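# Fetch the carton behind the shelf bottles, place it on the desk

## Task

Get the carton that sits behind the line of bottles on the shelving unit and set it down on the desk. At the end, every bottle must still stand upright on its shelf, the robot must not have tipped over or be left leaning, and the carton must rest on the desk by itself, not be held there by the robot.

## Robot and tools

ROBOT. A Hello Robot Stretch 3 with a single arm. Its base (0.33 m long, 0.34 m wide) has two drive wheels and cannot move sideways. A mast carries a lift, and a telescoping arm sticks out to the robot's right. At the arm's end is a wrist (yaw, pitch, roll) and a two-finger gripper. To move the gripper forward or back you must drive the base. On-the-spot turns pivot about the point midway between the drive wheels, 0.05 m behind the front edge. With the arm in and the wrist folded, a turn sweeps a 0.28 m radius; an unfolded, level wrist reaches past that. Cameras: head_camera and nav_camera on the head (aimed by head_pan_rad and head_tilt_rad) and wrist_camera on the gripper.

FRAMES. Base frame: origin on the floor between the drive wheels, x forward, y left, z up. hand_pose is reported in it, located where the closed fingertips meet; with all wrist joints at 0 its x axis is up, y points back toward the mast, z to the rear. The odometry frame is the base frame as it was when the scene began; heading is positive to the left, from -3.142 to 3.142.

execute_actions takes "actions", a list run in order. Each action may hold "robot" (a command), "steps" (1 to 450 control steps at 30 per second, default 1) and "until" (only with steps). {"steps": n} alone waits. Motions keep running after the action ends and while you think.
- "base" has exactly one key: translate_m, a straight drive in metres, an offset from where the base is when that command begins, forward positive, magnitude up to 1; or rotate_rad, a turn in place in radians, also relative, left/counter-clockwise positive, magnitude up to 3.2.
- "joints" holds absolute targets by name; unnamed joints keep their old goal. lift_m 0 to 1.1 (arm height, m); arm_m 0 to 0.52 (extension, m); wrist_yaw_rad -1.345 to 4.42 (0 along the arm, positive swings toward the front, 3.0 folded over the base); wrist_pitch_rad -1.57 to 0.451 (0 level, negative tips fingers down); wrist_roll_rad -2.911 to 2.911 (0 fingers side by side); gripper_m -0.089 to 0.179 (larger is wider; the real fingertip gap is about 0.007 less when almost shut, 0.025 less when wide, and zero below 0.007); head_pan_rad -3.953 to 1.73 (0 ahead, positive left, -1.57 along the arm); head_tilt_rad -1.53 to 0.419 (negative down).
- "contact_limits": {"arm_m": effort % 1 to 100}; the arm halts with contact_stop near that effort (negative when retracting). It holds until arm_m's next command; too low stops at once.
- A list of up to 8 commands forms a queue, each starting after the previous ends "done" (off_target also passes for base and gripper); {"pause_s": s} (max 15) waits inside it. {"stop": true} brakes everything and clears the queue. A new command overrides at once.
- "until": {"robot": {field: [op, value]}} with ops =, !=, <, <=, >, >=, or a status word; {"robot": {"status": "ended"}} fires when nothing reads moving and no queue runs; {"any": {"status": "ended"}} fires when any one motion ends. Numbers compare as printed (three decimals; base values four).
Any invalid value rejects the entire call and nothing runs.

zoom_image: {"camera": one of head_camera, nav_camera, wrist_camera, "region": [x0, y0, x1, y1]} in pixels from the top-left of that camera's latest image, at most 504 by 504.

finished_scene: {"scene": current scene number}. Call only after all motion has ended and the goal is stable; it cannot be undone.

RESULTS. base_status shows progress and goal in brackets; joint_goals, joint_status, measured_speeds (units per second), refusals, queue and queue_left. Status words: moving, done (within tolerance), off_target (stopped short, may still push), contact_stop (joint went slack), time_out, stopped, not_commanded, torque_fault (wrist servo off about 10 s, limp, refuses goals). Lines "refused:", "dropped:" and "replaced:" explain rejected goals, abandoned queues and how an overridden motion ended. robot.on_its_own lists goals the robot changed itself, slack or off joints, motors straining at rest, and base_tilt leans. lidar_m: 12 distances in 30 degree sectors, 1st ahead, counting counter-clockwise, plane 0.17 m high, blind to glass and low things. wrist_depth_mm and head_depth_mm: 7x7 median depths in mm. motor_effort in % with peak in brackets; positive pushes toward larger values. Readings carry fixed biases and noise.

SPEED. Full base speed (0.30 m/s, 1.9 rad/s) needs lift_m under 0.30, arm_m under 0.03 and wrist_yaw_rad over 2.54; otherwise 0.10 m/s and 0.63 rad/s.

GRIPPER. Command gripper_m below the object's width to grasp; lower squeezes harder, but a stall guard may ease off and let things slip. Release by going at least 0.02 above the contact value. Neither reading nor done proves a grasp; check the cameras.

CAUTIONS. Fold or unfold the wrist only with lift_m 0.32 to 0.95, pitch -0.4 and roll near 0; once folded the lift may go to 0.25. With yaw below -0.4 keep pitch at -0.5 or lower. Arm pushes against rigid things with the gripper above about 0.45 m can tip the robot, especially a repeat push. Never drive while gripping or hooking something fixed. If the base snags or leans, reverse the last move in small steps, free the gripper, and lower lift_m to about 0.2 if still tipped. Avoid knocking bottles, dropping or slamming the carton, and hard pushes. A loose object may occasionally get a brief nudge from outside.

Each tool is called after "Request:" as name(argument=value, ...), one argument or row to a line, values as JSON.

## Session

I'll start by looking at the scene.

Request:
execute_actions(
  actions=[],
)

Scene clock: 0.00 s.
robot.base_odometry: x=+0.000 y=+0.000 heading=+0.000 (m, m, rad; robot's odometry frame)
robot.turned_by_wheels: +0.000 (rad since the last result)
robot.turned_by_imu: +0.000 (rad since the last result)
robot.base_tilt: forward=-0.1 right=+0.4 (deg)
robot.lidar_m: 1.92 2.26 1.80 1.78 1.91 2.00 1.99 2.53 1.77 1.58 2.14 2.16
robot.head_depth_mm: 1897 2344 2319 2330 2303 2100 2271 / 1909 2398 2340 2325 2320 1905 2146 / 1880 2402 2390 2376 2378 2350 2312 / 1874 2422 2429 2399 2391 2382 2371 / 1875 2446 2422 2437 2427 2383 2394 / 1843 2483 2474 2465 2460 2442 2419 / 1768 2541 2479 2476 2489 2476 2438
robot.base_status: not_commanded
robot.joint_positions: lift_m=+0.440 arm_m=-0.002 wrist_yaw_rad=+3.058 wrist_pitch_rad=-0.609 wrist_roll_rad=+0.001 gripper_m=+0.037 head_pan_rad=-0.019 head_tilt_rad=-0.019
robot.joint_goals: lift_m=+0.440 arm_m=-0.002 wrist_yaw_rad=+3.058 wrist_pitch_rad=-0.609 wrist_roll_rad=+0.001 gripper_m=+0.037 head_pan_rad=-0.019 head_tilt_rad=-0.019
robot.joint_status: lift_m=not_commanded arm_m=not_commanded wrist_yaw_rad=not_commanded wrist_pitch_rad=not_commanded wrist_roll_rad=not_commanded gripper_m=not_commanded head_pan_rad=not_commanded head_tilt_rad=not_commanded
robot.measured_speeds: translate_m=+0.000 rotate_rad=+0.000 lift_m=+0.000 arm_m=+0.000 wrist_yaw_rad=+0.000 wrist_pitch_rad=+0.000 wrist_roll_rad=+0.000 head_pan_rad=+0.000 head_tilt_rad=+0.000
robot: refusals=0 queue=idle queue_left=0
robot.motor_effort: left_wheel=-1 right_wheel=+1 lift_m=+33 arm_m=+0 wrist_yaw_rad=+1 wrist_pitch_rad=+3 wrist_roll_rad=+0 gripper_m=+0 head_pan_rad=+0 head_tilt_rad=+3 (%)
robot.hand_pose: x=-0.0048 y=+0.0528 z=+0.4118 quat_wxyz=(+0.241, +0.683, +0.184, +0.665) (m; robot's base frame)
robot.wrist_depth_mm: - - - - - - - / - - - - - 975 983 / 862 833 - 815 818 814 828 / 750 717 732 736 738 710 694 / 658 638 634 626 643 637 629 / 581 577 - - 556 577 567 / 519 522 - - 514 501 499
pictures: head_camera (sideways: a quarter turn clockwise sets it upright), nav_camera (sideways: a quarter turn counterclockwise sets it upright), wrist_camera
Images, in order (width x height): head_camera 896x504, nav_camera 672x504, wrist_camera 644x364.

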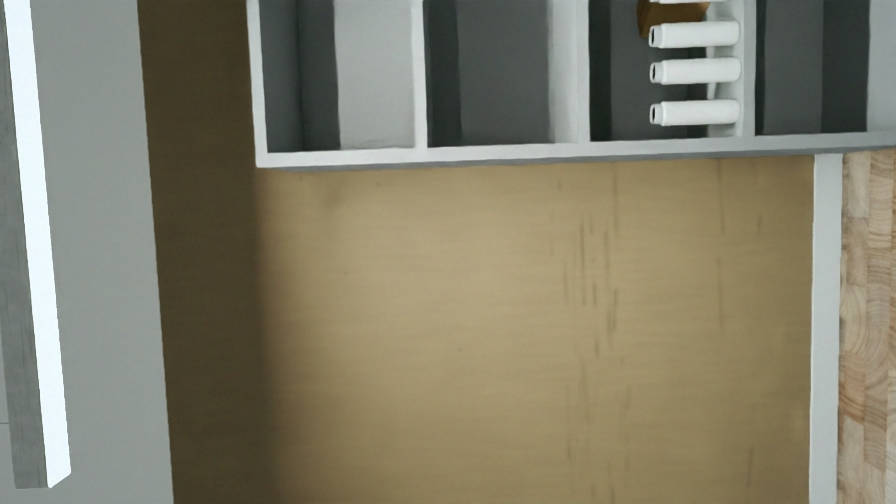

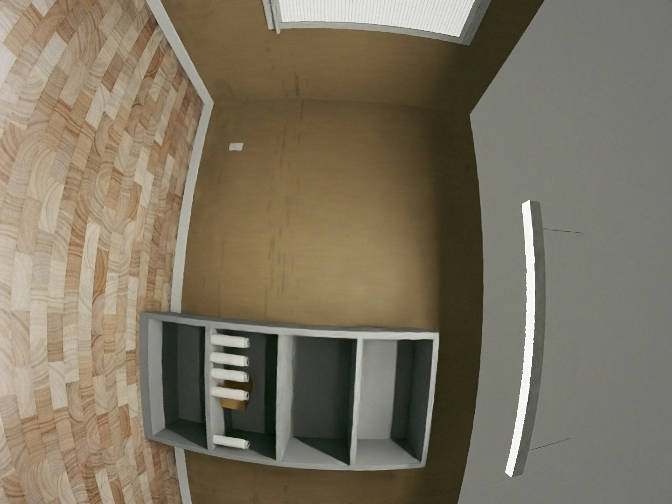

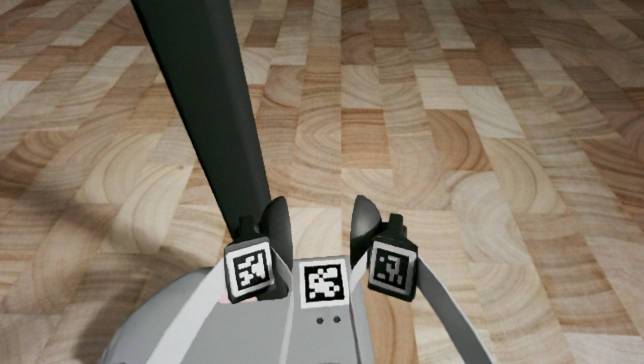

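Request:
execute_actions(
  actions=[
    {"robot": {"joints": {"head_pan_rad": -0.45, "head_tilt_rad": -0.3}}, "steps": 100, "until": {"robot": {"status": "ended"}}},
  ],
)

Scene clock: 4.87 s.
robot.base_odometry: x=+0.000 y=+0.000 heading=+0.000 (m, m, rad; robot's odometry frame)
robot.turned_by_wheels: +0.000 (rad since the last result)
robot.turned_by_imu: +0.000 (rad since the last result)
robot.base_tilt: forward=-0.1 right=+0.5 (deg)
robot.lidar_m: 1.92 2.27 1.80 1.77 1.90 2.00 2.00 2.54 1.77 1.58 2.14 2.15
robot.head_depth_mm: 2569 2678 2850 2999 3044 2116 1620 / 2487 2617 2681 2865 2890 2125 1626 / 2314 2190 2273 2300 2447 2129 1629 / 2255 2403 2474 2566 2669 2120 1624 / 2153 2264 2407 2464 2630 2135 1642 / 2078 2178 2292 2357 2466 2101 1644 / 2000 2144 2230 2305 2429 2157 1658
robot.base_status: not_commanded
robot.joint_positions: lift_m=+0.440 arm_m=-0.002 wrist_yaw_rad=+3.058 wrist_pitch_rad=-0.609 wrist_roll_rad=+0.001 gripper_m=+0.037 head_pan_rad=-0.443 head_tilt_rad=-0.296
robot.joint_goals: lift_m=+0.440 arm_m=-0.002 wrist_yaw_rad=+3.058 wrist_pitch_rad=-0.609 wrist_roll_rad=+0.001 gripper_m=+0.037 head_pan_rad=-0.450 head_tilt_rad=-0.300
robot.joint_status: lift_m=not_commanded arm_m=not_commanded wrist_yaw_rad=not_commanded wrist_pitch_rad=not_commanded wrist_roll_rad=not_commanded gripper_m=not_commanded head_pan_rad=done head_tilt_rad=done
robot.measured_speeds: translate_m=+0.000 rotate_rad=+0.000 lift_m=+0.000 arm_m=+0.000 wrist_yaw_rad=+0.000 wrist_pitch_rad=+0.000 wrist_roll_rad=+0.000 head_pan_rad=+0.000 head_tilt_rad=+0.000
robot: refusals=0 queue=done queue_left=0
robot.motor_effort: left_wheel=-1(1) right_wheel=+1(1) lift_m=+33(32) arm_m=+0(0) wrist_yaw_rad=+0(1) wrist_pitch_rad=+3(3) wrist_roll_rad=-1(0) gripper_m=-1(1) head_pan_rad=-3(26) head_tilt_rad=-2(31) (%)
robot.hand_pose: x=-0.0048 y=+0.0528 z=+0.4118 quat_wxyz=(+0.241, +0.683, +0.184, +0.665) (m; robot's base frame)
robot.wrist_depth_mm: - - - - - - - / - - - - - 979 958 / 871 865 - 820 824 838 825 / 721 737 733 742 723 736 714 / 660 633 625 612 638 633 609 / 568 572 - - 550 551 558 / 518 530 - - 508 502 511
pictures: head_camera (sideways: a quarter turn clockwise sets it upright), nav_camera (sideways: a quarter turn counterclockwise sets it upright), wrist_camera
Images, in order (width x height): head_camera 896x504, nav_camera 672x504, wrist_camera 644x364.

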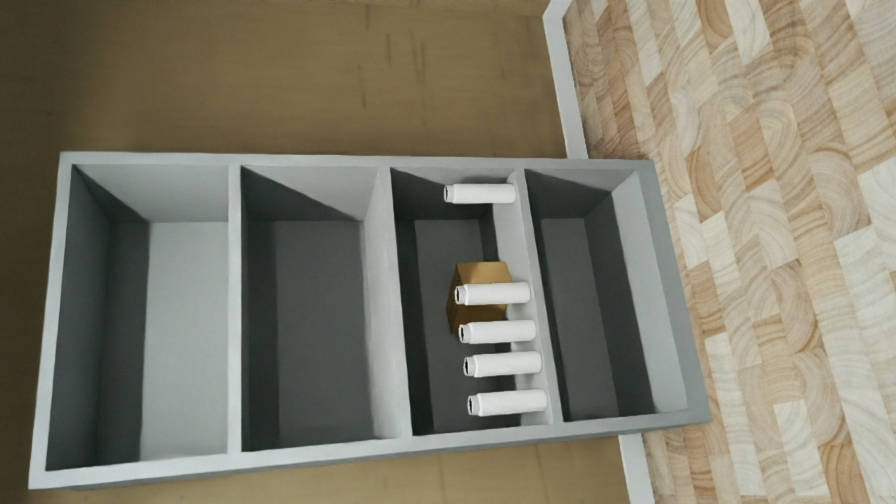

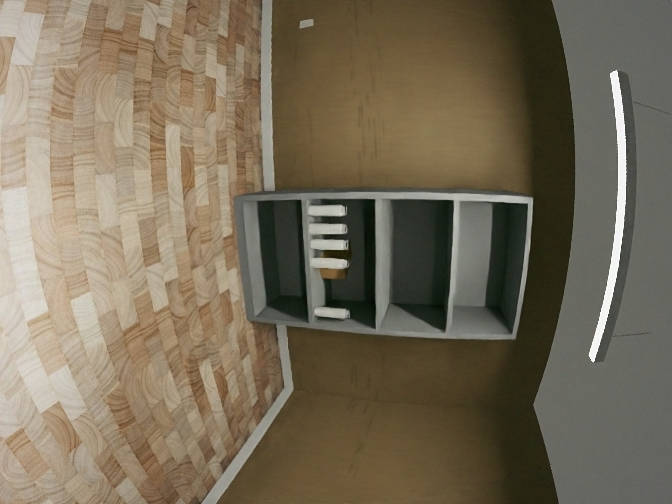

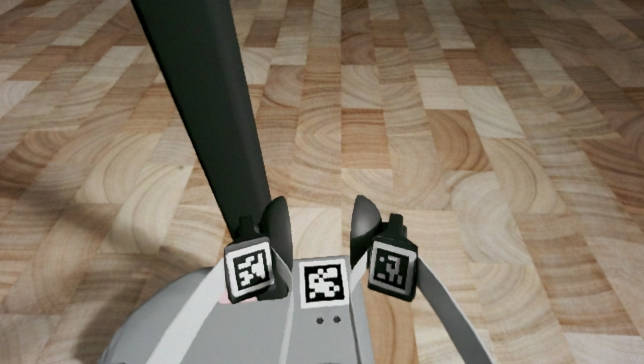

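Request:
zoom_image(
  camera="head_camera",
  region=[370, 150, 670, 450],
)

Region (370, 150, 670, 450) of head_camera's 896x504 image, scaled by 1.680, with more detail than that image has.

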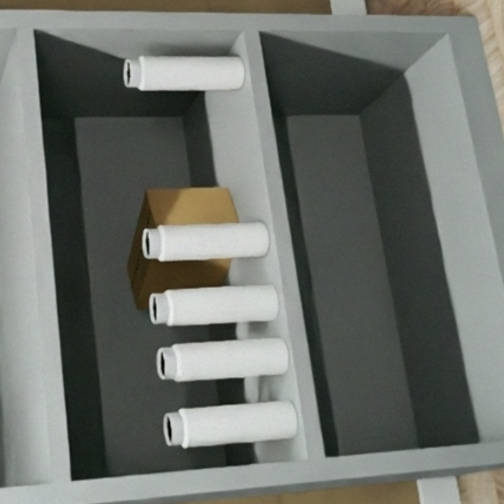

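Request:
execute_actions(
  actions=[
    {"robot": {"joints": {"head_pan_rad": -2.2, "head_tilt_rad": -0.3}}, "steps": 100, "until": {"robot": {"status": "ended"}}},
  ],
)

Scene clock: 11.50 s.
robot.base_odometry: x=+0.000 y=+0.000 heading=+0.000 (m, m, rad; robot's odometry frame)
robot.turned_by_wheels: +0.000 (rad since the last result)
robot.turned_by_imu: +0.000 (rad since the last result)
robot.base_tilt: forward=+0.0 right=+0.3 (deg)
robot.lidar_m: 1.93 2.27 1.80 1.78 1.90 2.00 2.00 2.54 1.77 1.58 2.15 2.15
robot.head_depth_mm: 2494 2636 2760 2989 3049 2121 1625 / 2326 2443 2557 2740 2817 2112 1629 / 2188 2278 2426 2509 2613 2132 1630 / 2059 2161 2289 2347 2463 2030 1628 / 1969 2051 2133 2203 2002 1992 1644 / 1848 1919 1992 2083 2026 1944 1639 / 1769 1831 1897 1982 1918 1811 1633
robot.base_status: not_commanded
robot.joint_positions: lift_m=+0.440 arm_m=-0.002 wrist_yaw_rad=+3.058 wrist_pitch_rad=-0.609 wrist_roll_rad=+0.001 gripper_m=+0.037 head_pan_rad=-2.193 head_tilt_rad=-0.296
robot.joint_goals: lift_m=+0.440 arm_m=-0.002 wrist_yaw_rad=+3.058 wrist_pitch_rad=-0.609 wrist_roll_rad=+0.001 gripper_m=+0.037 head_pan_rad=-2.200 head_tilt_rad=-0.300
robot.joint_status: lift_m=not_commanded arm_m=not_commanded wrist_yaw_rad=not_commanded wrist_pitch_rad=not_commanded wrist_roll_rad=not_commanded gripper_m=not_commanded head_pan_rad=done head_tilt_rad=done
robot.measured_speeds: translate_m=+0.000 rotate_rad=+0.000 lift_m=+0.000 arm_m=+0.000 wrist_yaw_rad=+0.000 wrist_pitch_rad=+0.000 wrist_roll_rad=+0.000 head_pan_rad=+0.000 head_tilt_rad=+0.000
robot: refusals=0 queue=done queue_left=0
robot.motor_effort: left_wheel=-1(1) right_wheel=+0(1) lift_m=+33(33) arm_m=+0(0) wrist_yaw_rad=-1(2) wrist_pitch_rad=+2(2) wrist_roll_rad=+0(0) gripper_m=+0(0) head_pan_rad=-3(33) head_tilt_rad=-2(2) (%)
robot.hand_pose: x=-0.0048 y=+0.0528 z=+0.4118 quat_wxyz=(+0.241, +0.683, +0.184, +0.665) (m; robot's base frame)
robot.wrist_depth_mm: - - - - - - - / - - - - - 977 999 / 840 873 - 861 842 817 811 / 719 733 718 703 707 729 699 / 639 650 648 635 645 625 630 / 569 564 - - 550 561 550 / 524 521 - - 507 506 511
pictures: head_camera (sideways: a quarter turn clockwise sets it upright), nav_camera (sideways: a quarter turn counterclockwise sets it upright), wrist_camera
Images, in order (width x height): head_camera 896x504, nav_camera 672x504, wrist_camera 644x364.

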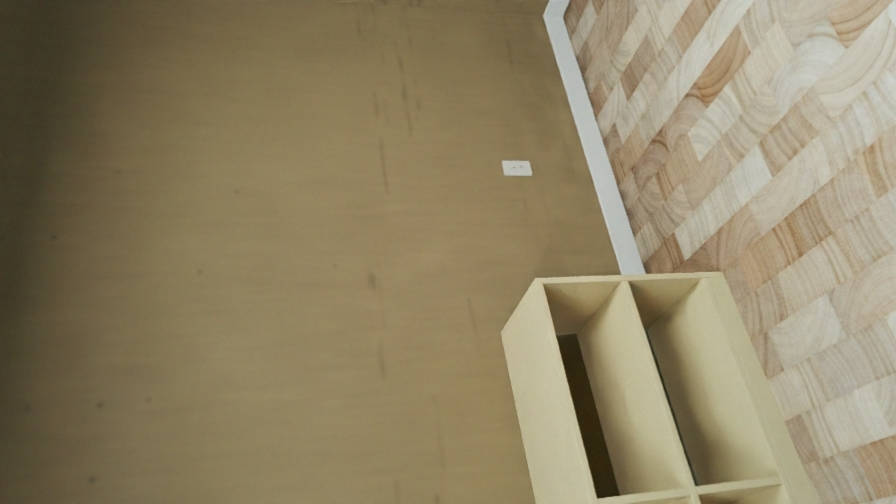

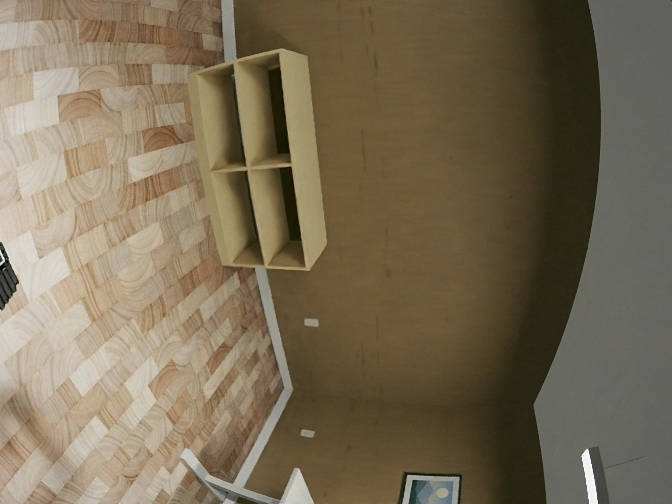

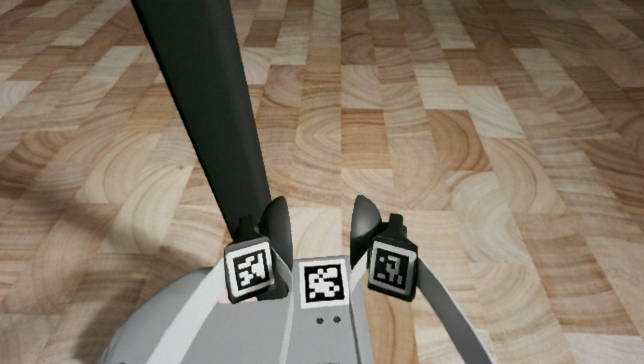

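Request:
execute_actions(
  actions=[
    {"robot": {"joints": {"head_pan_rad": -3.25, "head_tilt_rad": -0.35}}, "steps": 100, "until": {"robot": {"status": "ended"}}},
  ],
)

Scene clock: 18.40 s.
robot.base_odometry: x=+0.000 y=+0.000 heading=+0.000 (m, m, rad; robot's odometry frame)
robot.turned_by_wheels: +0.000 (rad since the last result)
robot.turned_by_imu: +0.000 (rad since the last result)
robot.base_tilt: forward=+0.0 right=+0.4 (deg)
robot.lidar_m: 1.92 2.26 1.80 1.78 1.90 2.00 2.00 2.54 1.76 1.58 2.14 2.15
robot.head_depth_mm: 2111 2240 2360 2130 2469 1969 1541 / 2121 2247 2362 2144 2574 1992 1537 / 2105 2225 2375 2186 2622 1978 1542 / 2102 2219 2340 2227 2661 1980 1557 / 2108 2211 2358 2213 2638 2005 1570 / 2115 2216 2351 2042 2601 2012 1565 / 2105 2231 2345 2059 2515 2006 1561
robot.base_status: not_commanded
robot.joint_positions: lift_m=+0.440 arm_m=-0.002 wrist_yaw_rad=+3.058 wrist_pitch_rad=-0.609 wrist_roll_rad=+0.001 gripper_m=+0.037 head_pan_rad=-3.243 head_tilt_rad=-0.346
robot.joint_goals: lift_m=+0.440 arm_m=-0.002 wrist_yaw_rad=+3.058 wrist_pitch_rad=-0.609 wrist_roll_rad=+0.001 gripper_m=+0.037 head_pan_rad=-3.250 head_tilt_rad=-0.350
robot.joint_status: lift_m=not_commanded arm_m=not_commanded wrist_yaw_rad=not_commanded wrist_pitch_rad=not_commanded wrist_roll_rad=not_commanded gripper_m=not_commanded head_pan_rad=done head_tilt_rad=done
robot.measured_speeds: translate_m=+0.000 rotate_rad=+0.000 lift_m=+0.000 arm_m=+0.000 wrist_yaw_rad=+0.000 wrist_pitch_rad=+0.000 wrist_roll_rad=+0.000 head_pan_rad=+0.000 head_tilt_rad=+0.000
robot: refusals=0 queue=done queue_left=0
robot.motor_effort: left_wheel=+0(0) right_wheel=+1(0) lift_m=+33(33) arm_m=+0(0) wrist_yaw_rad=+0(0) wrist_pitch_rad=+3(3) wrist_roll_rad=+0(0) gripper_m=+0(0) head_pan_rad=-3(34) head_tilt_rad=-3(14) (%)
robot.hand_pose: x=-0.0048 y=+0.0528 z=+0.4118 quat_wxyz=(+0.241, +0.683, +0.184, +0.665) (m; robot's base frame)
robot.wrist_depth_mm: - - - - - - - / - - - - - 999 987 / 859 838 - 852 817 824 827 / 721 719 699 721 692 698 700 / 631 640 642 644 648 628 623 / 577 559 - - 556 563 552 / 516 525 - - 508 505 503
pictures: head_camera (sideways: a quarter turn clockwise sets it upright), nav_camera (sideways: a quarter turn counterclockwise sets it upright), wrist_camera
Images, in order (width x height): head_camera 896x504, nav_camera 672x504, wrist_camera 644x364.

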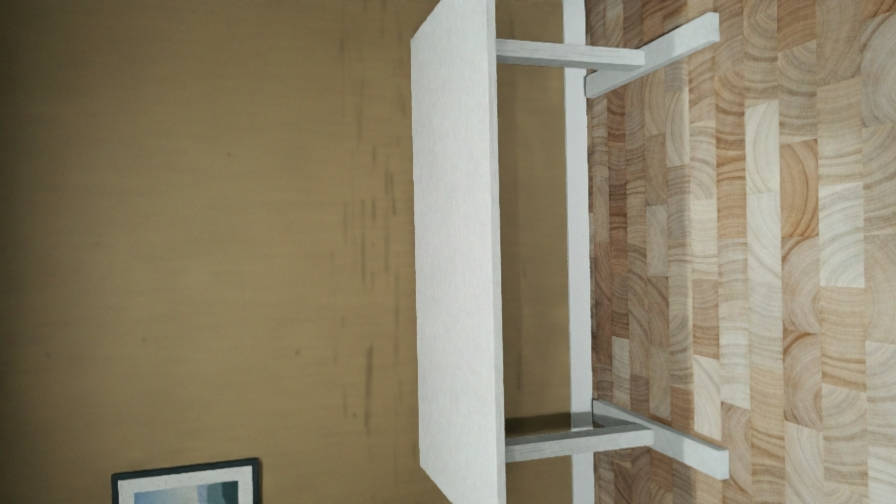

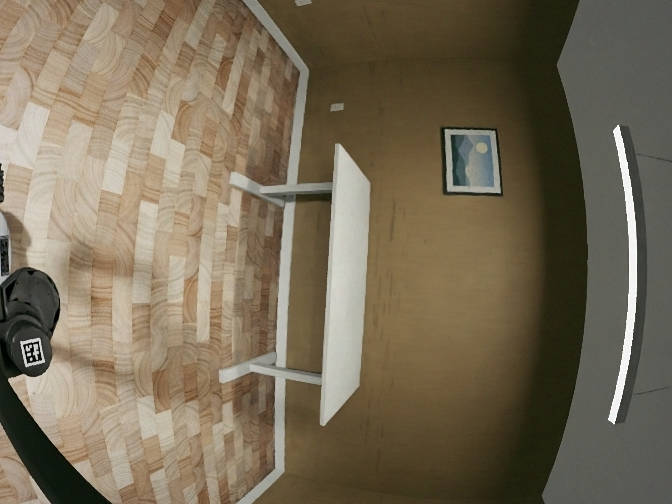

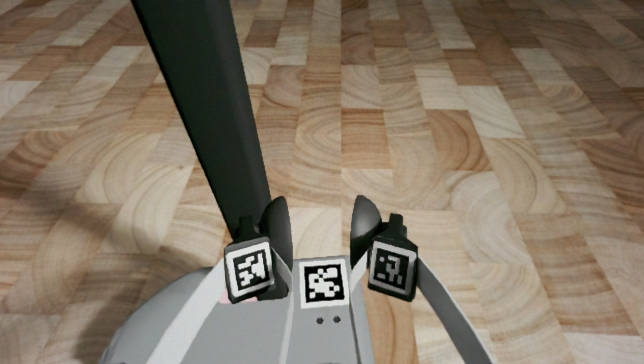

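Request:
execute_actions(
  actions=[
    {"robot": [{"base": {"rotate_rad": -0.58}, "joints": {"lift_m": 0.28, "arm_m": 0.0, "wrist_pitch_rad": -0.4, "head_pan_rad": 0.3, "head_tilt_rad": -0.5}}, {"base": {"translate_m": 0.9}}], "steps": 450, "until": {"robot": {"status": "ended"}}},
  ],
)

Scene clock: 72.23 s.
robot.base_odometry: x=+0.753 y=-0.493 heading=-0.580 (m, m, rad; robot's odometry frame)
robot.turned_by_wheels: -0.580 (rad since the last result)
robot.turned_by_imu: -0.566 (rad since the last result)
robot.base_tilt: forward=+0.0 right=+0.5 (deg)
robot.lidar_m: 1.25 1.15 1.68 2.21 2.19 2.30 2.89 2.72 1.99 1.22 1.59 1.69
robot.head_depth_mm: 1041 1136 1232 1856 2045 1680 1369 / 1276 1383 1327 1403 1518 1579 1364 / 1358 1500 1480 1707 1818 1586 1368 / 1331 1467 1495 1463 1818 1574 1360 / 1306 1443 1491 1551 1385 1585 1371 / 1285 1407 1349 1622 1384 1591 1374 / 1273 1387 1354 1529 1282 1493 1381
robot.base_status: done (translate_m +0.9000 of +0.9000)
robot.joint_positions: lift_m=+0.280 arm_m=+0.000 wrist_yaw_rad=+3.058 wrist_pitch_rad=-0.418 wrist_roll_rad=+0.001 gripper_m=+0.037 head_pan_rad=+0.293 head_tilt_rad=-0.495
robot.joint_goals: lift_m=+0.280 arm_m=+0.000 wrist_yaw_rad=+3.058 wrist_pitch_rad=-0.400 wrist_roll_rad=+0.001 gripper_m=+0.037 head_pan_rad=+0.300 head_tilt_rad=-0.500
robot.joint_status: lift_m=done arm_m=done wrist_yaw_rad=not_commanded wrist_pitch_rad=done wrist_roll_rad=not_commanded gripper_m=not_commanded head_pan_rad=done head_tilt_rad=done
robot.measured_speeds: translate_m=+0.000 rotate_rad=+0.000 lift_m=+0.000 arm_m=+0.000 wrist_yaw_rad=+0.000 wrist_pitch_rad=+0.000 wrist_roll_rad=+0.000 head_pan_rad=+0.000 head_tilt_rad=+0.000
robot: refusals=0 queue=done queue_left=0
robot.motor_effort: left_wheel=+0(8) right_wheel=+0(5) lift_m=+26(34) arm_m=+2(2) wrist_yaw_rad=+0(1) wrist_pitch_rad=+4(3) wrist_roll_rad=+0(0) gripper_m=-1(1) head_pan_rad=+3(33) head_tilt_rad=-3(22) (%)
robot.hand_pose: x=-0.0025 y=+0.0789 z=+0.2930 quat_wxyz=(+0.176, +0.697, +0.118, +0.685) (m; robot's base frame)
robot.wrist_depth_mm: - - - - - - - / - - - - - - - / 841 846 845 823 800 817 837 / 671 678 668 651 677 652 649 / 557 561 - 551 548 552 537 / 474 501 - - 463 463 469 / - - - - 410 409 403
pictures: head_camera (sideways: a quarter turn clockwise sets it upright), nav_camera (sideways: a quarter turn counterclockwise sets it upright), wrist_camera
Images, in order (width x height): head_camera 896x504, nav_camera 672x504, wrist_camera 644x364.

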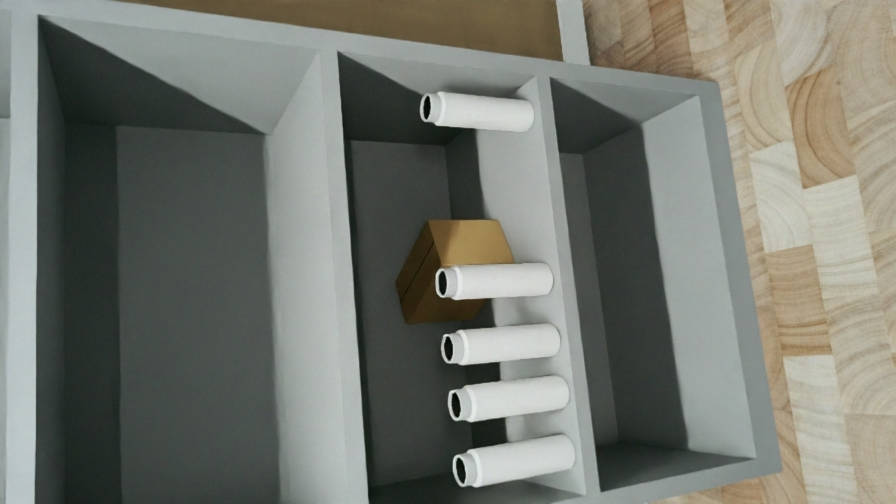

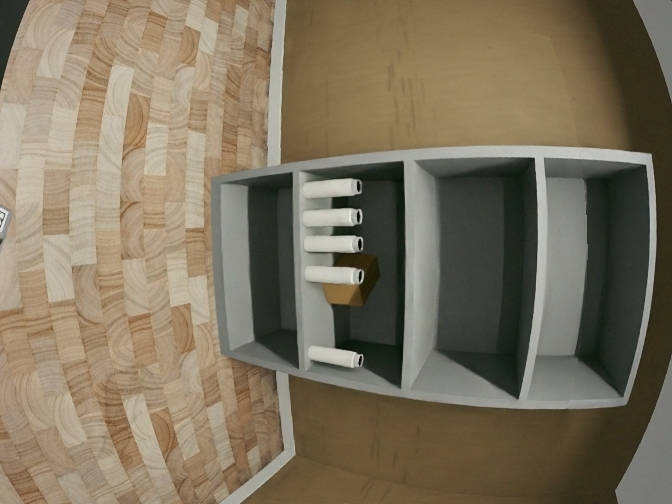

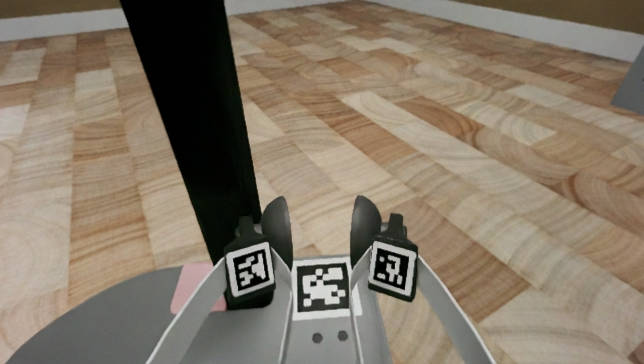

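Request:
zoom_image(
  camera="head_camera",
  region=[340, 60, 620, 400],
)

Region (340, 60, 620, 400) of head_camera's 896x504 image, scaled by 1.482, with more detail than that image has; it fills the left 415 columns of this view, and the rest is white.

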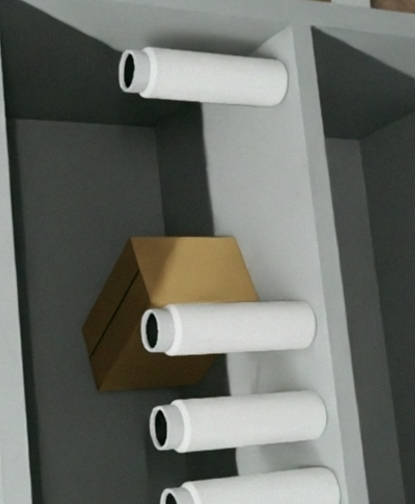

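Request:
execute_actions(
  actions=[
    {"robot": [{"base": {"rotate_rad": -0.365}}, {"base": {"translate_m": 0.775}}, {"base": {"rotate_rad": 2.85}, "joints": {"head_pan_rad": -1.57, "head_tilt_rad": -0.6}}, {"joints": {"lift_m": 0.5}}], "steps": 450, "until": {"robot": {"status": "ended"}}},
  ],
)

Scene clock: 158.53 s.
robot.base_odometry: x=+1.207 y=-1.121 heading=+1.905 (m, m, rad; robot's odometry frame)
robot.turned_by_wheels: +2.485 (rad since the last result)
robot.turned_by_imu: +2.440 (rad since the last result)
robot.base_tilt: forward=+0.0 right=+0.4 (deg)
robot.lidar_m: 2.78 3.56 3.25 1.10 1.10 1.03 1.05 1.13 0.58 1.06 1.01 2.72
robot.head_depth_mm: 851 923 855 639 1112 820 963 / 885 962 858 675 1119 861 1203 / 924 1004 859 989 1047 953 1212 / 964 1050 865 1074 1041 1327 1212 / 999 1111 866 1359 960 1376 1237 / 1052 1169 871 1385 1018 1455 1277 / 1045 1109 873 1183 1061 1374 1288
robot.base_status: done (rotate_rad +2.8499 of +2.8500)
robot.joint_positions: lift_m=+0.500 arm_m=+0.000 wrist_yaw_rad=+3.058 wrist_pitch_rad=-0.418 wrist_roll_rad=+0.001 gripper_m=+0.037 head_pan_rad=-1.563 head_tilt_rad=-0.593
robot.joint_goals: lift_m=+0.500 arm_m=+0.000 wrist_yaw_rad=+3.058 wrist_pitch_rad=-0.400 wrist_roll_rad=+0.001 gripper_m=+0.037 head_pan_rad=-1.570 head_tilt_rad=-0.600
robot.joint_status: lift_m=done arm_m=done wrist_yaw_rad=not_commanded wrist_pitch_rad=done wrist_roll_rad=not_commanded gripper_m=not_commanded head_pan_rad=done head_tilt_rad=done
robot.measured_speeds: translate_m=+0.000 rotate_rad=+0.000 lift_m=+0.000 arm_m=+0.000 wrist_yaw_rad=+0.000 wrist_pitch_rad=+0.000 wrist_roll_rad=+0.000 head_pan_rad=+0.000 head_tilt_rad=+0.000
robot: refusals=0 queue=done queue_left=0
robot.motor_effort: left_wheel=-2(7) right_wheel=+2(11) lift_m=+41(43) arm_m=+1(2) wrist_yaw_rad=+0(0) wrist_pitch_rad=+4(4) wrist_roll_rad=+0(0) gripper_m=+0(0) head_pan_rad=-3(34) head_tilt_rad=-4(22) (%)
robot.hand_pose: x=-0.0025 y=+0.0789 z=+0.5124 quat_wxyz=(+0.176, +0.697, +0.118, +0.685) (m; robot's base frame)
robot.wrist_depth_mm: 859 - - - - - - / 869 - - - - - - / 934 - - - - - - / 901 - - - - - - / 846 830 - 836 817 845 817 / 719 736 - 696 705 705 713 / 631 629 611 650 625 606 608
pictures: head_camera (sideways: a quarter turn clockwise sets it upright), nav_camera (sideways: a quarter turn counterclockwise sets it upright), wrist_camera
Images, in order (width x height): head_camera 896x504, nav_camera 672x504, wrist_camera 644x364.

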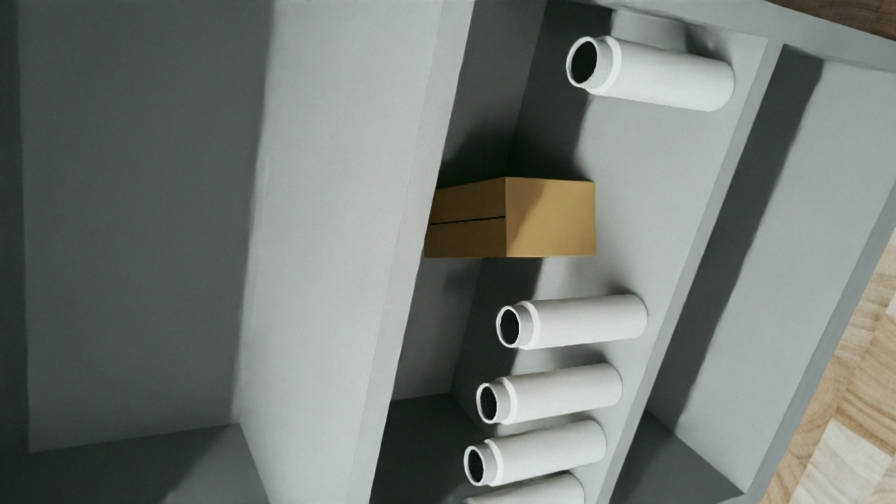

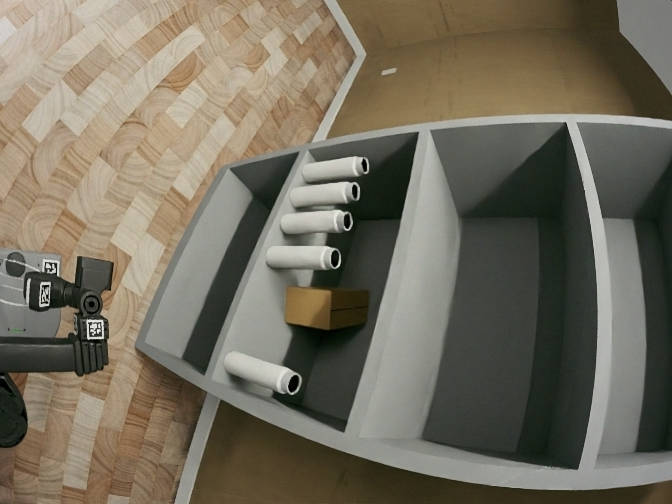

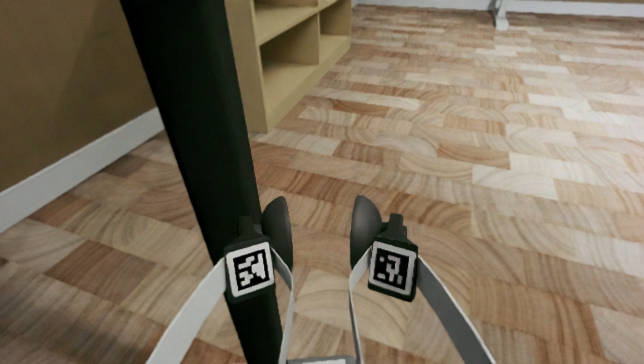

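Request:
execute_actions(
  actions=[
    {"robot": [{"joints": {"wrist_yaw_rad": 0.0, "lift_m": 0.545, "head_tilt_rad": -0.75}}, {"joints": {"wrist_pitch_rad": 0.0, "gripper_m": 0.179}}], "steps": 450, "until": {"robot": {"status": "ended"}}},
  ],
)

Scene clock: 172.20 s.
robot.base_odometry: x=+1.207 y=-1.121 heading=+1.905 (m, m, rad; robot's odometry frame)
robot.turned_by_wheels: +0.000 (rad since the last result)
robot.turned_by_imu: +0.000 (rad since the last result)
robot.base_tilt: forward=+0.1 right=+0.4 (deg)
robot.lidar_m: 2.77 3.57 3.25 1.10 1.09 1.03 1.05 1.12 0.59 1.06 1.02 2.73
robot.head_depth_mm: 865 871 632 1142 825 1293 1193 / 892 870 663 1182 891 1307 1170 / 932 872 698 1113 989 1301 1198 / 972 873 1038 1086 1018 1304 1223 / 1017 877 1320 966 1442 1339 1194 / 1067 876 1371 1014 1477 1364 1205 / 1055 880 1195 1048 1441 1394 1204
robot.base_status: done (rotate_rad +2.8499 of +2.8500)
robot.joint_positions: lift_m=+0.545 arm_m=+0.000 wrist_yaw_rad=+0.002 wrist_pitch_rad=-0.022 wrist_roll_rad=+0.001 gripper_m=+0.179 head_pan_rad=-1.563 head_tilt_rad=-0.740
robot.joint_goals: lift_m=+0.545 arm_m=+0.000 wrist_yaw_rad=+0.000 wrist_pitch_rad=+0.000 wrist_roll_rad=+0.001 gripper_m=+0.179 head_pan_rad=-1.570 head_tilt_rad=-0.750
robot.joint_status: lift_m=done arm_m=done wrist_yaw_rad=done wrist_pitch_rad=done wrist_roll_rad=not_commanded gripper_m=done head_pan_rad=done head_tilt_rad=done
robot.measured_speeds: translate_m=+0.000 rotate_rad=+0.000 lift_m=+0.000 arm_m=+0.000 wrist_yaw_rad=+0.000 wrist_pitch_rad=+0.000 wrist_roll_rad=+0.000 head_pan_rad=+0.000 head_tilt_rad=+0.000
robot: refusals=0 queue=done queue_left=0
robot.motor_effort: left_wheel=-2(2) right_wheel=+3(3) lift_m=+40(41) arm_m=+2(2) wrist_yaw_rad=-3(0) wrist_pitch_rad=+5(6) wrist_roll_rad=+0(0) gripper_m=-1(99) head_pan_rad=-3(3) head_tilt_rad=-6(25) (%)
robot.hand_pose: x=-0.0210 y=-0.4004 z=+0.6538 quat_wxyz=(+0.707, +0.009, -0.707, -0.007) (m; robot's base frame)
robot.wrist_depth_mm: 645 770 913 793 726 638 323 / 638 600 532 843 751 316 310 / - 576 490 586 754 327 290 / - 614 540 589 678 342 285 / - 780 510 454 430 358 291 / - 896 - - 843 359 301 / 963 824 882 867 875 668 323
pictures: head_camera (sideways: a quarter turn clockwise sets it upright), nav_camera (sideways: a quarter turn counterclockwise sets it upright), wrist_camera
Images, in order (width x height): head_camera 896x504, nav_camera 672x504, wrist_camera 644x364.

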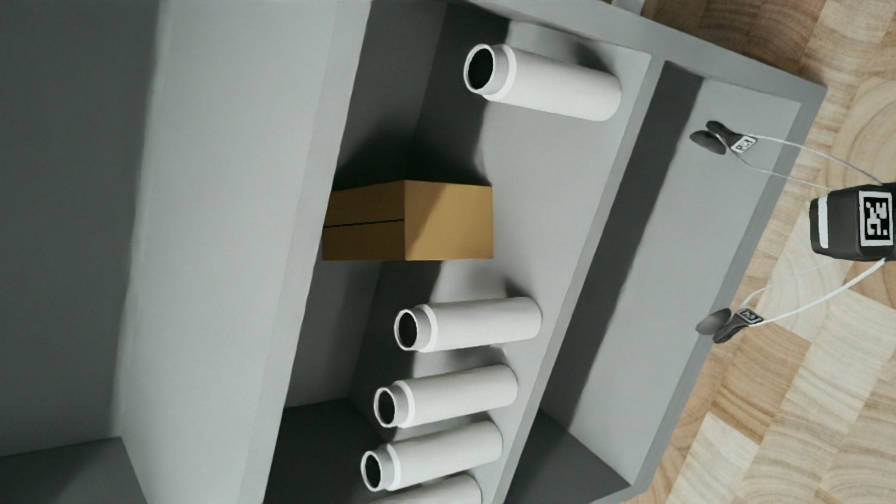

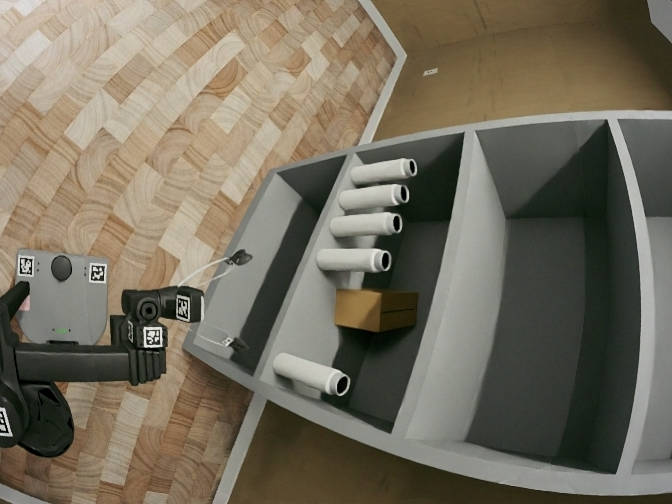

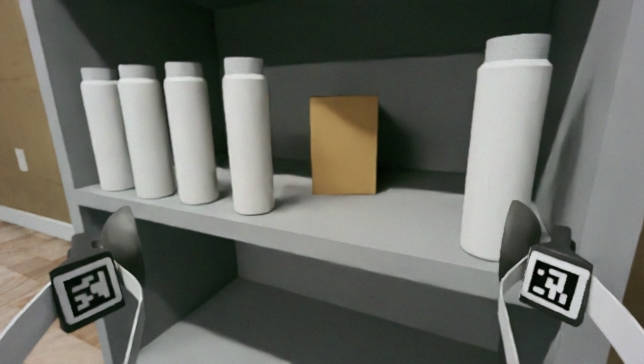

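Request:
zoom_image(
  camera="head_camera",
  region=[640, 90, 896, 370],
)

Request:
zoom_image(
  camera="wrist_camera",
  region=[200, 40, 480, 240],
)

Region (640, 90, 896, 370) of head_camera's 896x504 image, scaled by 1.800, with more detail than that image has; it fills the left 461 columns of this view, and the rest is white.

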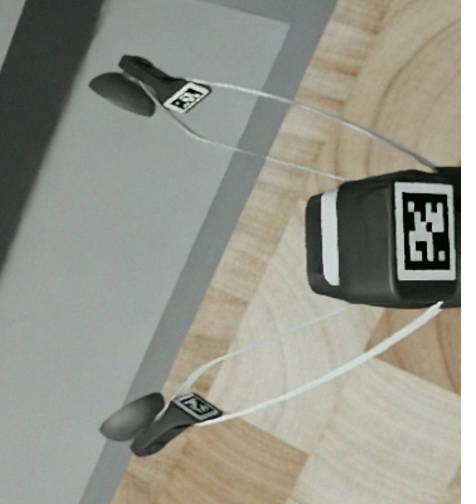

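Region (200, 40, 480, 240) of wrist_camera's 644x364 image, scaled by 1.800; it fills the top 360 rows of this view, and the rest is white.

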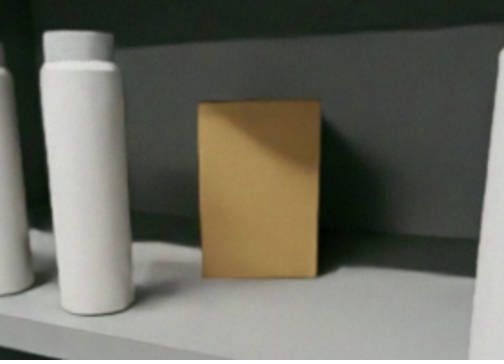

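Request:
zoom_image(
  camera="wrist_camera",
  region=[70, 180, 574, 364],
)

Region (70, 180, 574, 364) of wrist_camera's 644x364 image, scaled by 1.000; it fills the top 184 rows of this view, and the rest is white.

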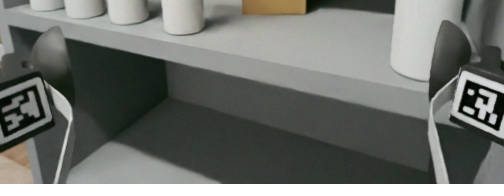

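Request:
execute_actions(
  actions=[
    {"robot": [{"base": {"translate_m": -0.055}, "joints": {"lift_m": 0.66, "wrist_pitch_rad": -0.39, "gripper_m": 0.08, "arm_m": 0.15}}], "steps": 450, "until": {"robot": {"status": "ended"}}},
  ],
)

Scene clock: 284.47 s.
robot.base_odometry: x=+1.225 y=-1.173 heading=+1.905 (m, m, rad; robot's odometry frame)
robot.turned_by_wheels: +0.000 (rad since the last result)
robot.turned_by_imu: -0.001 (rad since the last result)
robot.base_tilt: forward=+0.0 right=+0.5 (deg)
robot.lidar_m: 2.83 3.62 3.27 1.10 1.04 0.98 1.00 1.10 0.56 1.03 1.04 2.78
robot.head_depth_mm: 838 871 603 676 1310 1391 1225 / 873 872 631 1176 884 - 1167 / 914 873 664 1187 974 - 1175 / 951 875 701 1032 1015 1294 1192 / 995 873 1277 1150 1048 1329 1206 / 1043 874 1372 1003 1478 1347 1194 / 1080 875 1272 1009 1465 1384 1197
robot.base_status: done (translate_m -0.0550 of -0.0550)
robot.joint_positions: lift_m=+0.660 arm_m=+0.150 wrist_yaw_rad=+0.000 wrist_pitch_rad=-0.403 wrist_roll_rad=+0.001 gripper_m=+0.080 head_pan_rad=-1.563 head_tilt_rad=-0.741
robot.joint_goals: lift_m=+0.660 arm_m=+0.150 wrist_yaw_rad=+0.000 wrist_pitch_rad=-0.390 wrist_roll_rad=+0.001 gripper_m=+0.080 head_pan_rad=-1.570 head_tilt_rad=-0.750
robot.joint_status: lift_m=done arm_m=done wrist_yaw_rad=done wrist_pitch_rad=done wrist_roll_rad=not_commanded gripper_m=done head_pan_rad=done head_tilt_rad=done
robot.measured_speeds: translate_m=+0.000 rotate_rad=+0.000 lift_m=+0.000 arm_m=+0.000 wrist_yaw_rad=+0.000 wrist_pitch_rad=+0.000 wrist_roll_rad=+0.000 head_pan_rad=+0.000 head_tilt_rad=+0.000
robot: refusals=0 queue=done queue_left=0
robot.motor_effort: left_wheel=-2(6) right_wheel=+2(4) lift_m=+40(44) arm_m=+2(2) wrist_yaw_rad=-1(3) wrist_pitch_rad=+3(6) wrist_roll_rad=+0(0) gripper_m=-1(95) head_pan_rad=-3(4) head_tilt_rad=-6(6) (%)
robot.hand_pose: x=-0.0214 y=-0.5209 z=+0.6757 quat_wxyz=(+0.693, +0.142, -0.693, -0.142) (m; robot's base frame)
robot.wrist_depth_mm: 351 302 755 398 563 501 163 / 410 338 688 425 630 192 173 / 478 413 494 474 539 201 230 / 636 423 413 427 426 221 248 / - 868 381 352 353 249 240 / 902 820 812 789 310 291 221 / 798 773 724 729 692 277 229
pictures: head_camera (sideways: a quarter turn clockwise sets it upright), nav_camera (sideways: a quarter turn counterclockwise sets it upright), wrist_camera
Images, in order (width x height): head_camera 896x504, nav_camera 672x504, wrist_camera 644x364.

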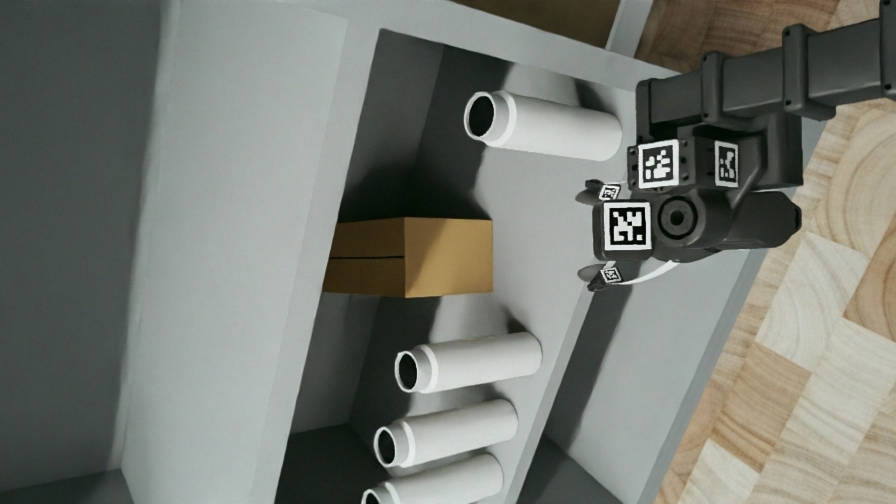

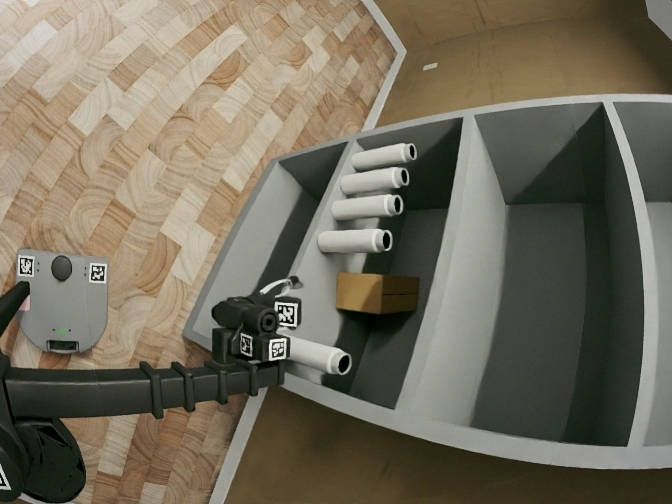

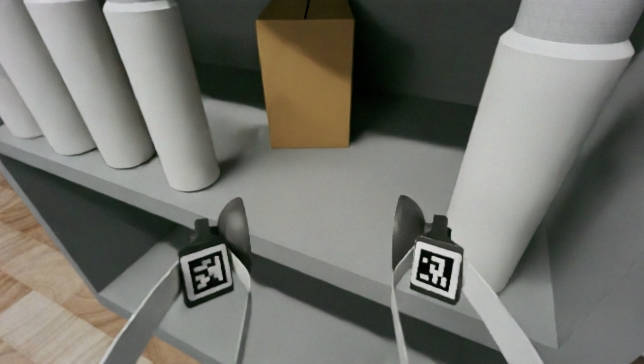

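Request:
execute_actions(
  actions=[
    {"robot": [{"joints": {"arm_m": 0.40, "head_tilt_rad": -0.65}, "contact_limits": {"arm_m": 25}}, {"joints": {"gripper_m": 0.165}}], "steps": 450, "until": {"robot": {"status": "ended"}}},
  ],
)

Scene clock: 312.73 s.
robot.base_odometry: x=+1.225 y=-1.173 heading=+1.905 (m, m, rad; robot's odometry frame)
robot.turned_by_wheels: +0.000 (rad since the last result)
robot.turned_by_imu: +0.000 (rad since the last result)
robot.base_tilt: forward=-0.1 right=+0.6 (deg)
robot.lidar_m: 2.83 3.61 3.26 1.10 1.04 0.98 1.00 1.09 0.56 1.03 1.04 2.77
robot.head_depth_mm: 834 913 726 600 723 1388 1271 / 864 934 729 1178 979 - 1171 / 903 984 728 1233 988 1279 1174 / 941 1005 732 1027 1010 1316 1209 / 983 1059 777 1337 983 1377 1246 / 1030 1105 776 1345 1010 1381 1246 / 1071 1114 826 1027 1085 1400 1239
robot.base_status: done (translate_m -0.0550 of -0.0550)
robot.joint_positions: lift_m=+0.660 arm_m=+0.400 wrist_yaw_rad=+0.000 wrist_pitch_rad=-0.403 wrist_roll_rad=+0.001 gripper_m=+0.165 head_pan_rad=-1.563 head_tilt_rad=-0.656
robot.joint_goals: lift_m=+0.660 arm_m=+0.400 wrist_yaw_rad=+0.000 wrist_pitch_rad=-0.390 wrist_roll_rad=+0.001 gripper_m=+0.165 head_pan_rad=-1.570 head_tilt_rad=-0.650
robot.joint_status: lift_m=done arm_m=done wrist_yaw_rad=done wrist_pitch_rad=done wrist_roll_rad=not_commanded gripper_m=done head_pan_rad=done head_tilt_rad=done
robot.measured_speeds: translate_m=+0.000 rotate_rad=+0.000 lift_m=+0.000 arm_m=+0.000 wrist_yaw_rad=+0.000 wrist_pitch_rad=+0.000 wrist_roll_rad=+0.000 head_pan_rad=+0.000 head_tilt_rad=+0.000
robot: refusals=0 queue=done queue_left=0
robot.motor_effort: left_wheel=-2(2) right_wheel=+2(2) lift_m=+40(40) arm_m=+2(5) wrist_yaw_rad=+0(1) wrist_pitch_rad=+3(3) wrist_roll_rad=+0(0) gripper_m=+0(96) head_pan_rad=-3(3) head_tilt_rad=+4(20) (%)
robot.contact_limits: arm_m 25 (drawing in: default 16, maximum 26; extending or still: default 21, maximum 35)
robot.hand_pose: x=-0.0214 y=-0.7709 z=+0.6757 quat_wxyz=(+0.693, +0.142, -0.693, -0.142) (m; robot's base frame)
robot.wrist_depth_mm: 510 565 474 352 377 340 307 / 529 603 226 223 404 365 330 / 521 546 198 197 436 394 355 / 434 426 229 222 418 412 383 / 354 369 259 252 350 360 342 / - 293 293 283 296 290 302 / 186 257 261 262 258 260 260
pictures: head_camera (sideways: a quarter turn clockwise sets it upright), nav_camera (sideways: a quarter turn counterclockwise sets it upright), wrist_camera
Images, in order (width x height): head_camera 896x504, nav_camera 672x504, wrist_camera 644x364.

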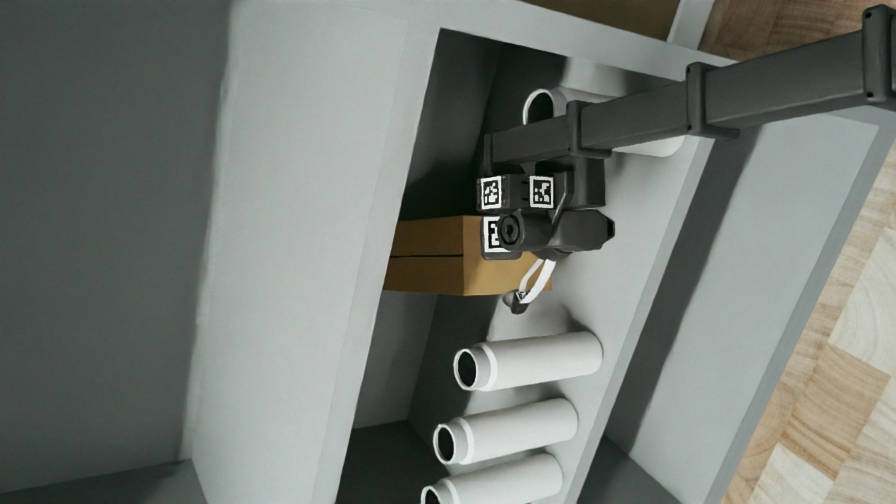

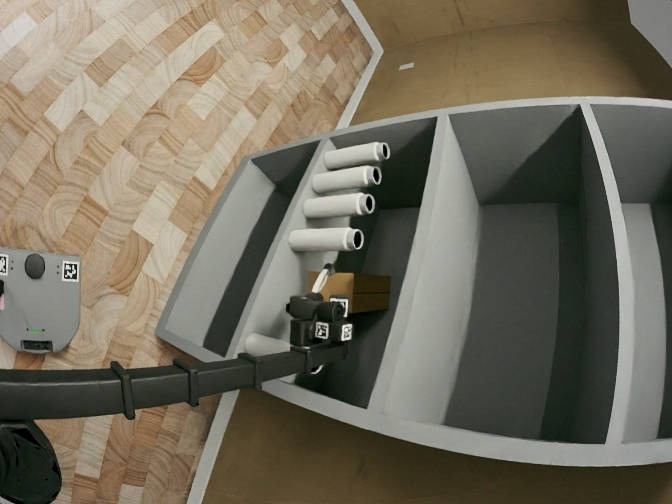

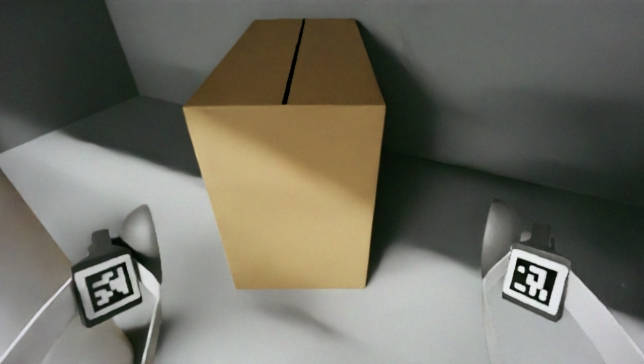

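Request:
zoom_image(
  camera="head_camera",
  region=[430, 200, 640, 400],
)

Region (430, 200, 640, 400) of head_camera's 896x504 image, scaled by 2.400, with more detail than that image has; it fills the top 480 rows of this view, and the rest is white.

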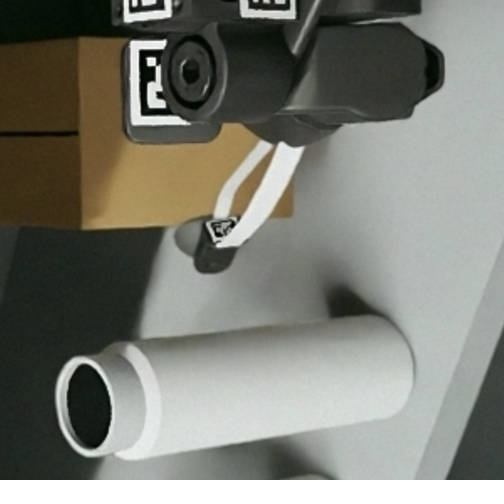

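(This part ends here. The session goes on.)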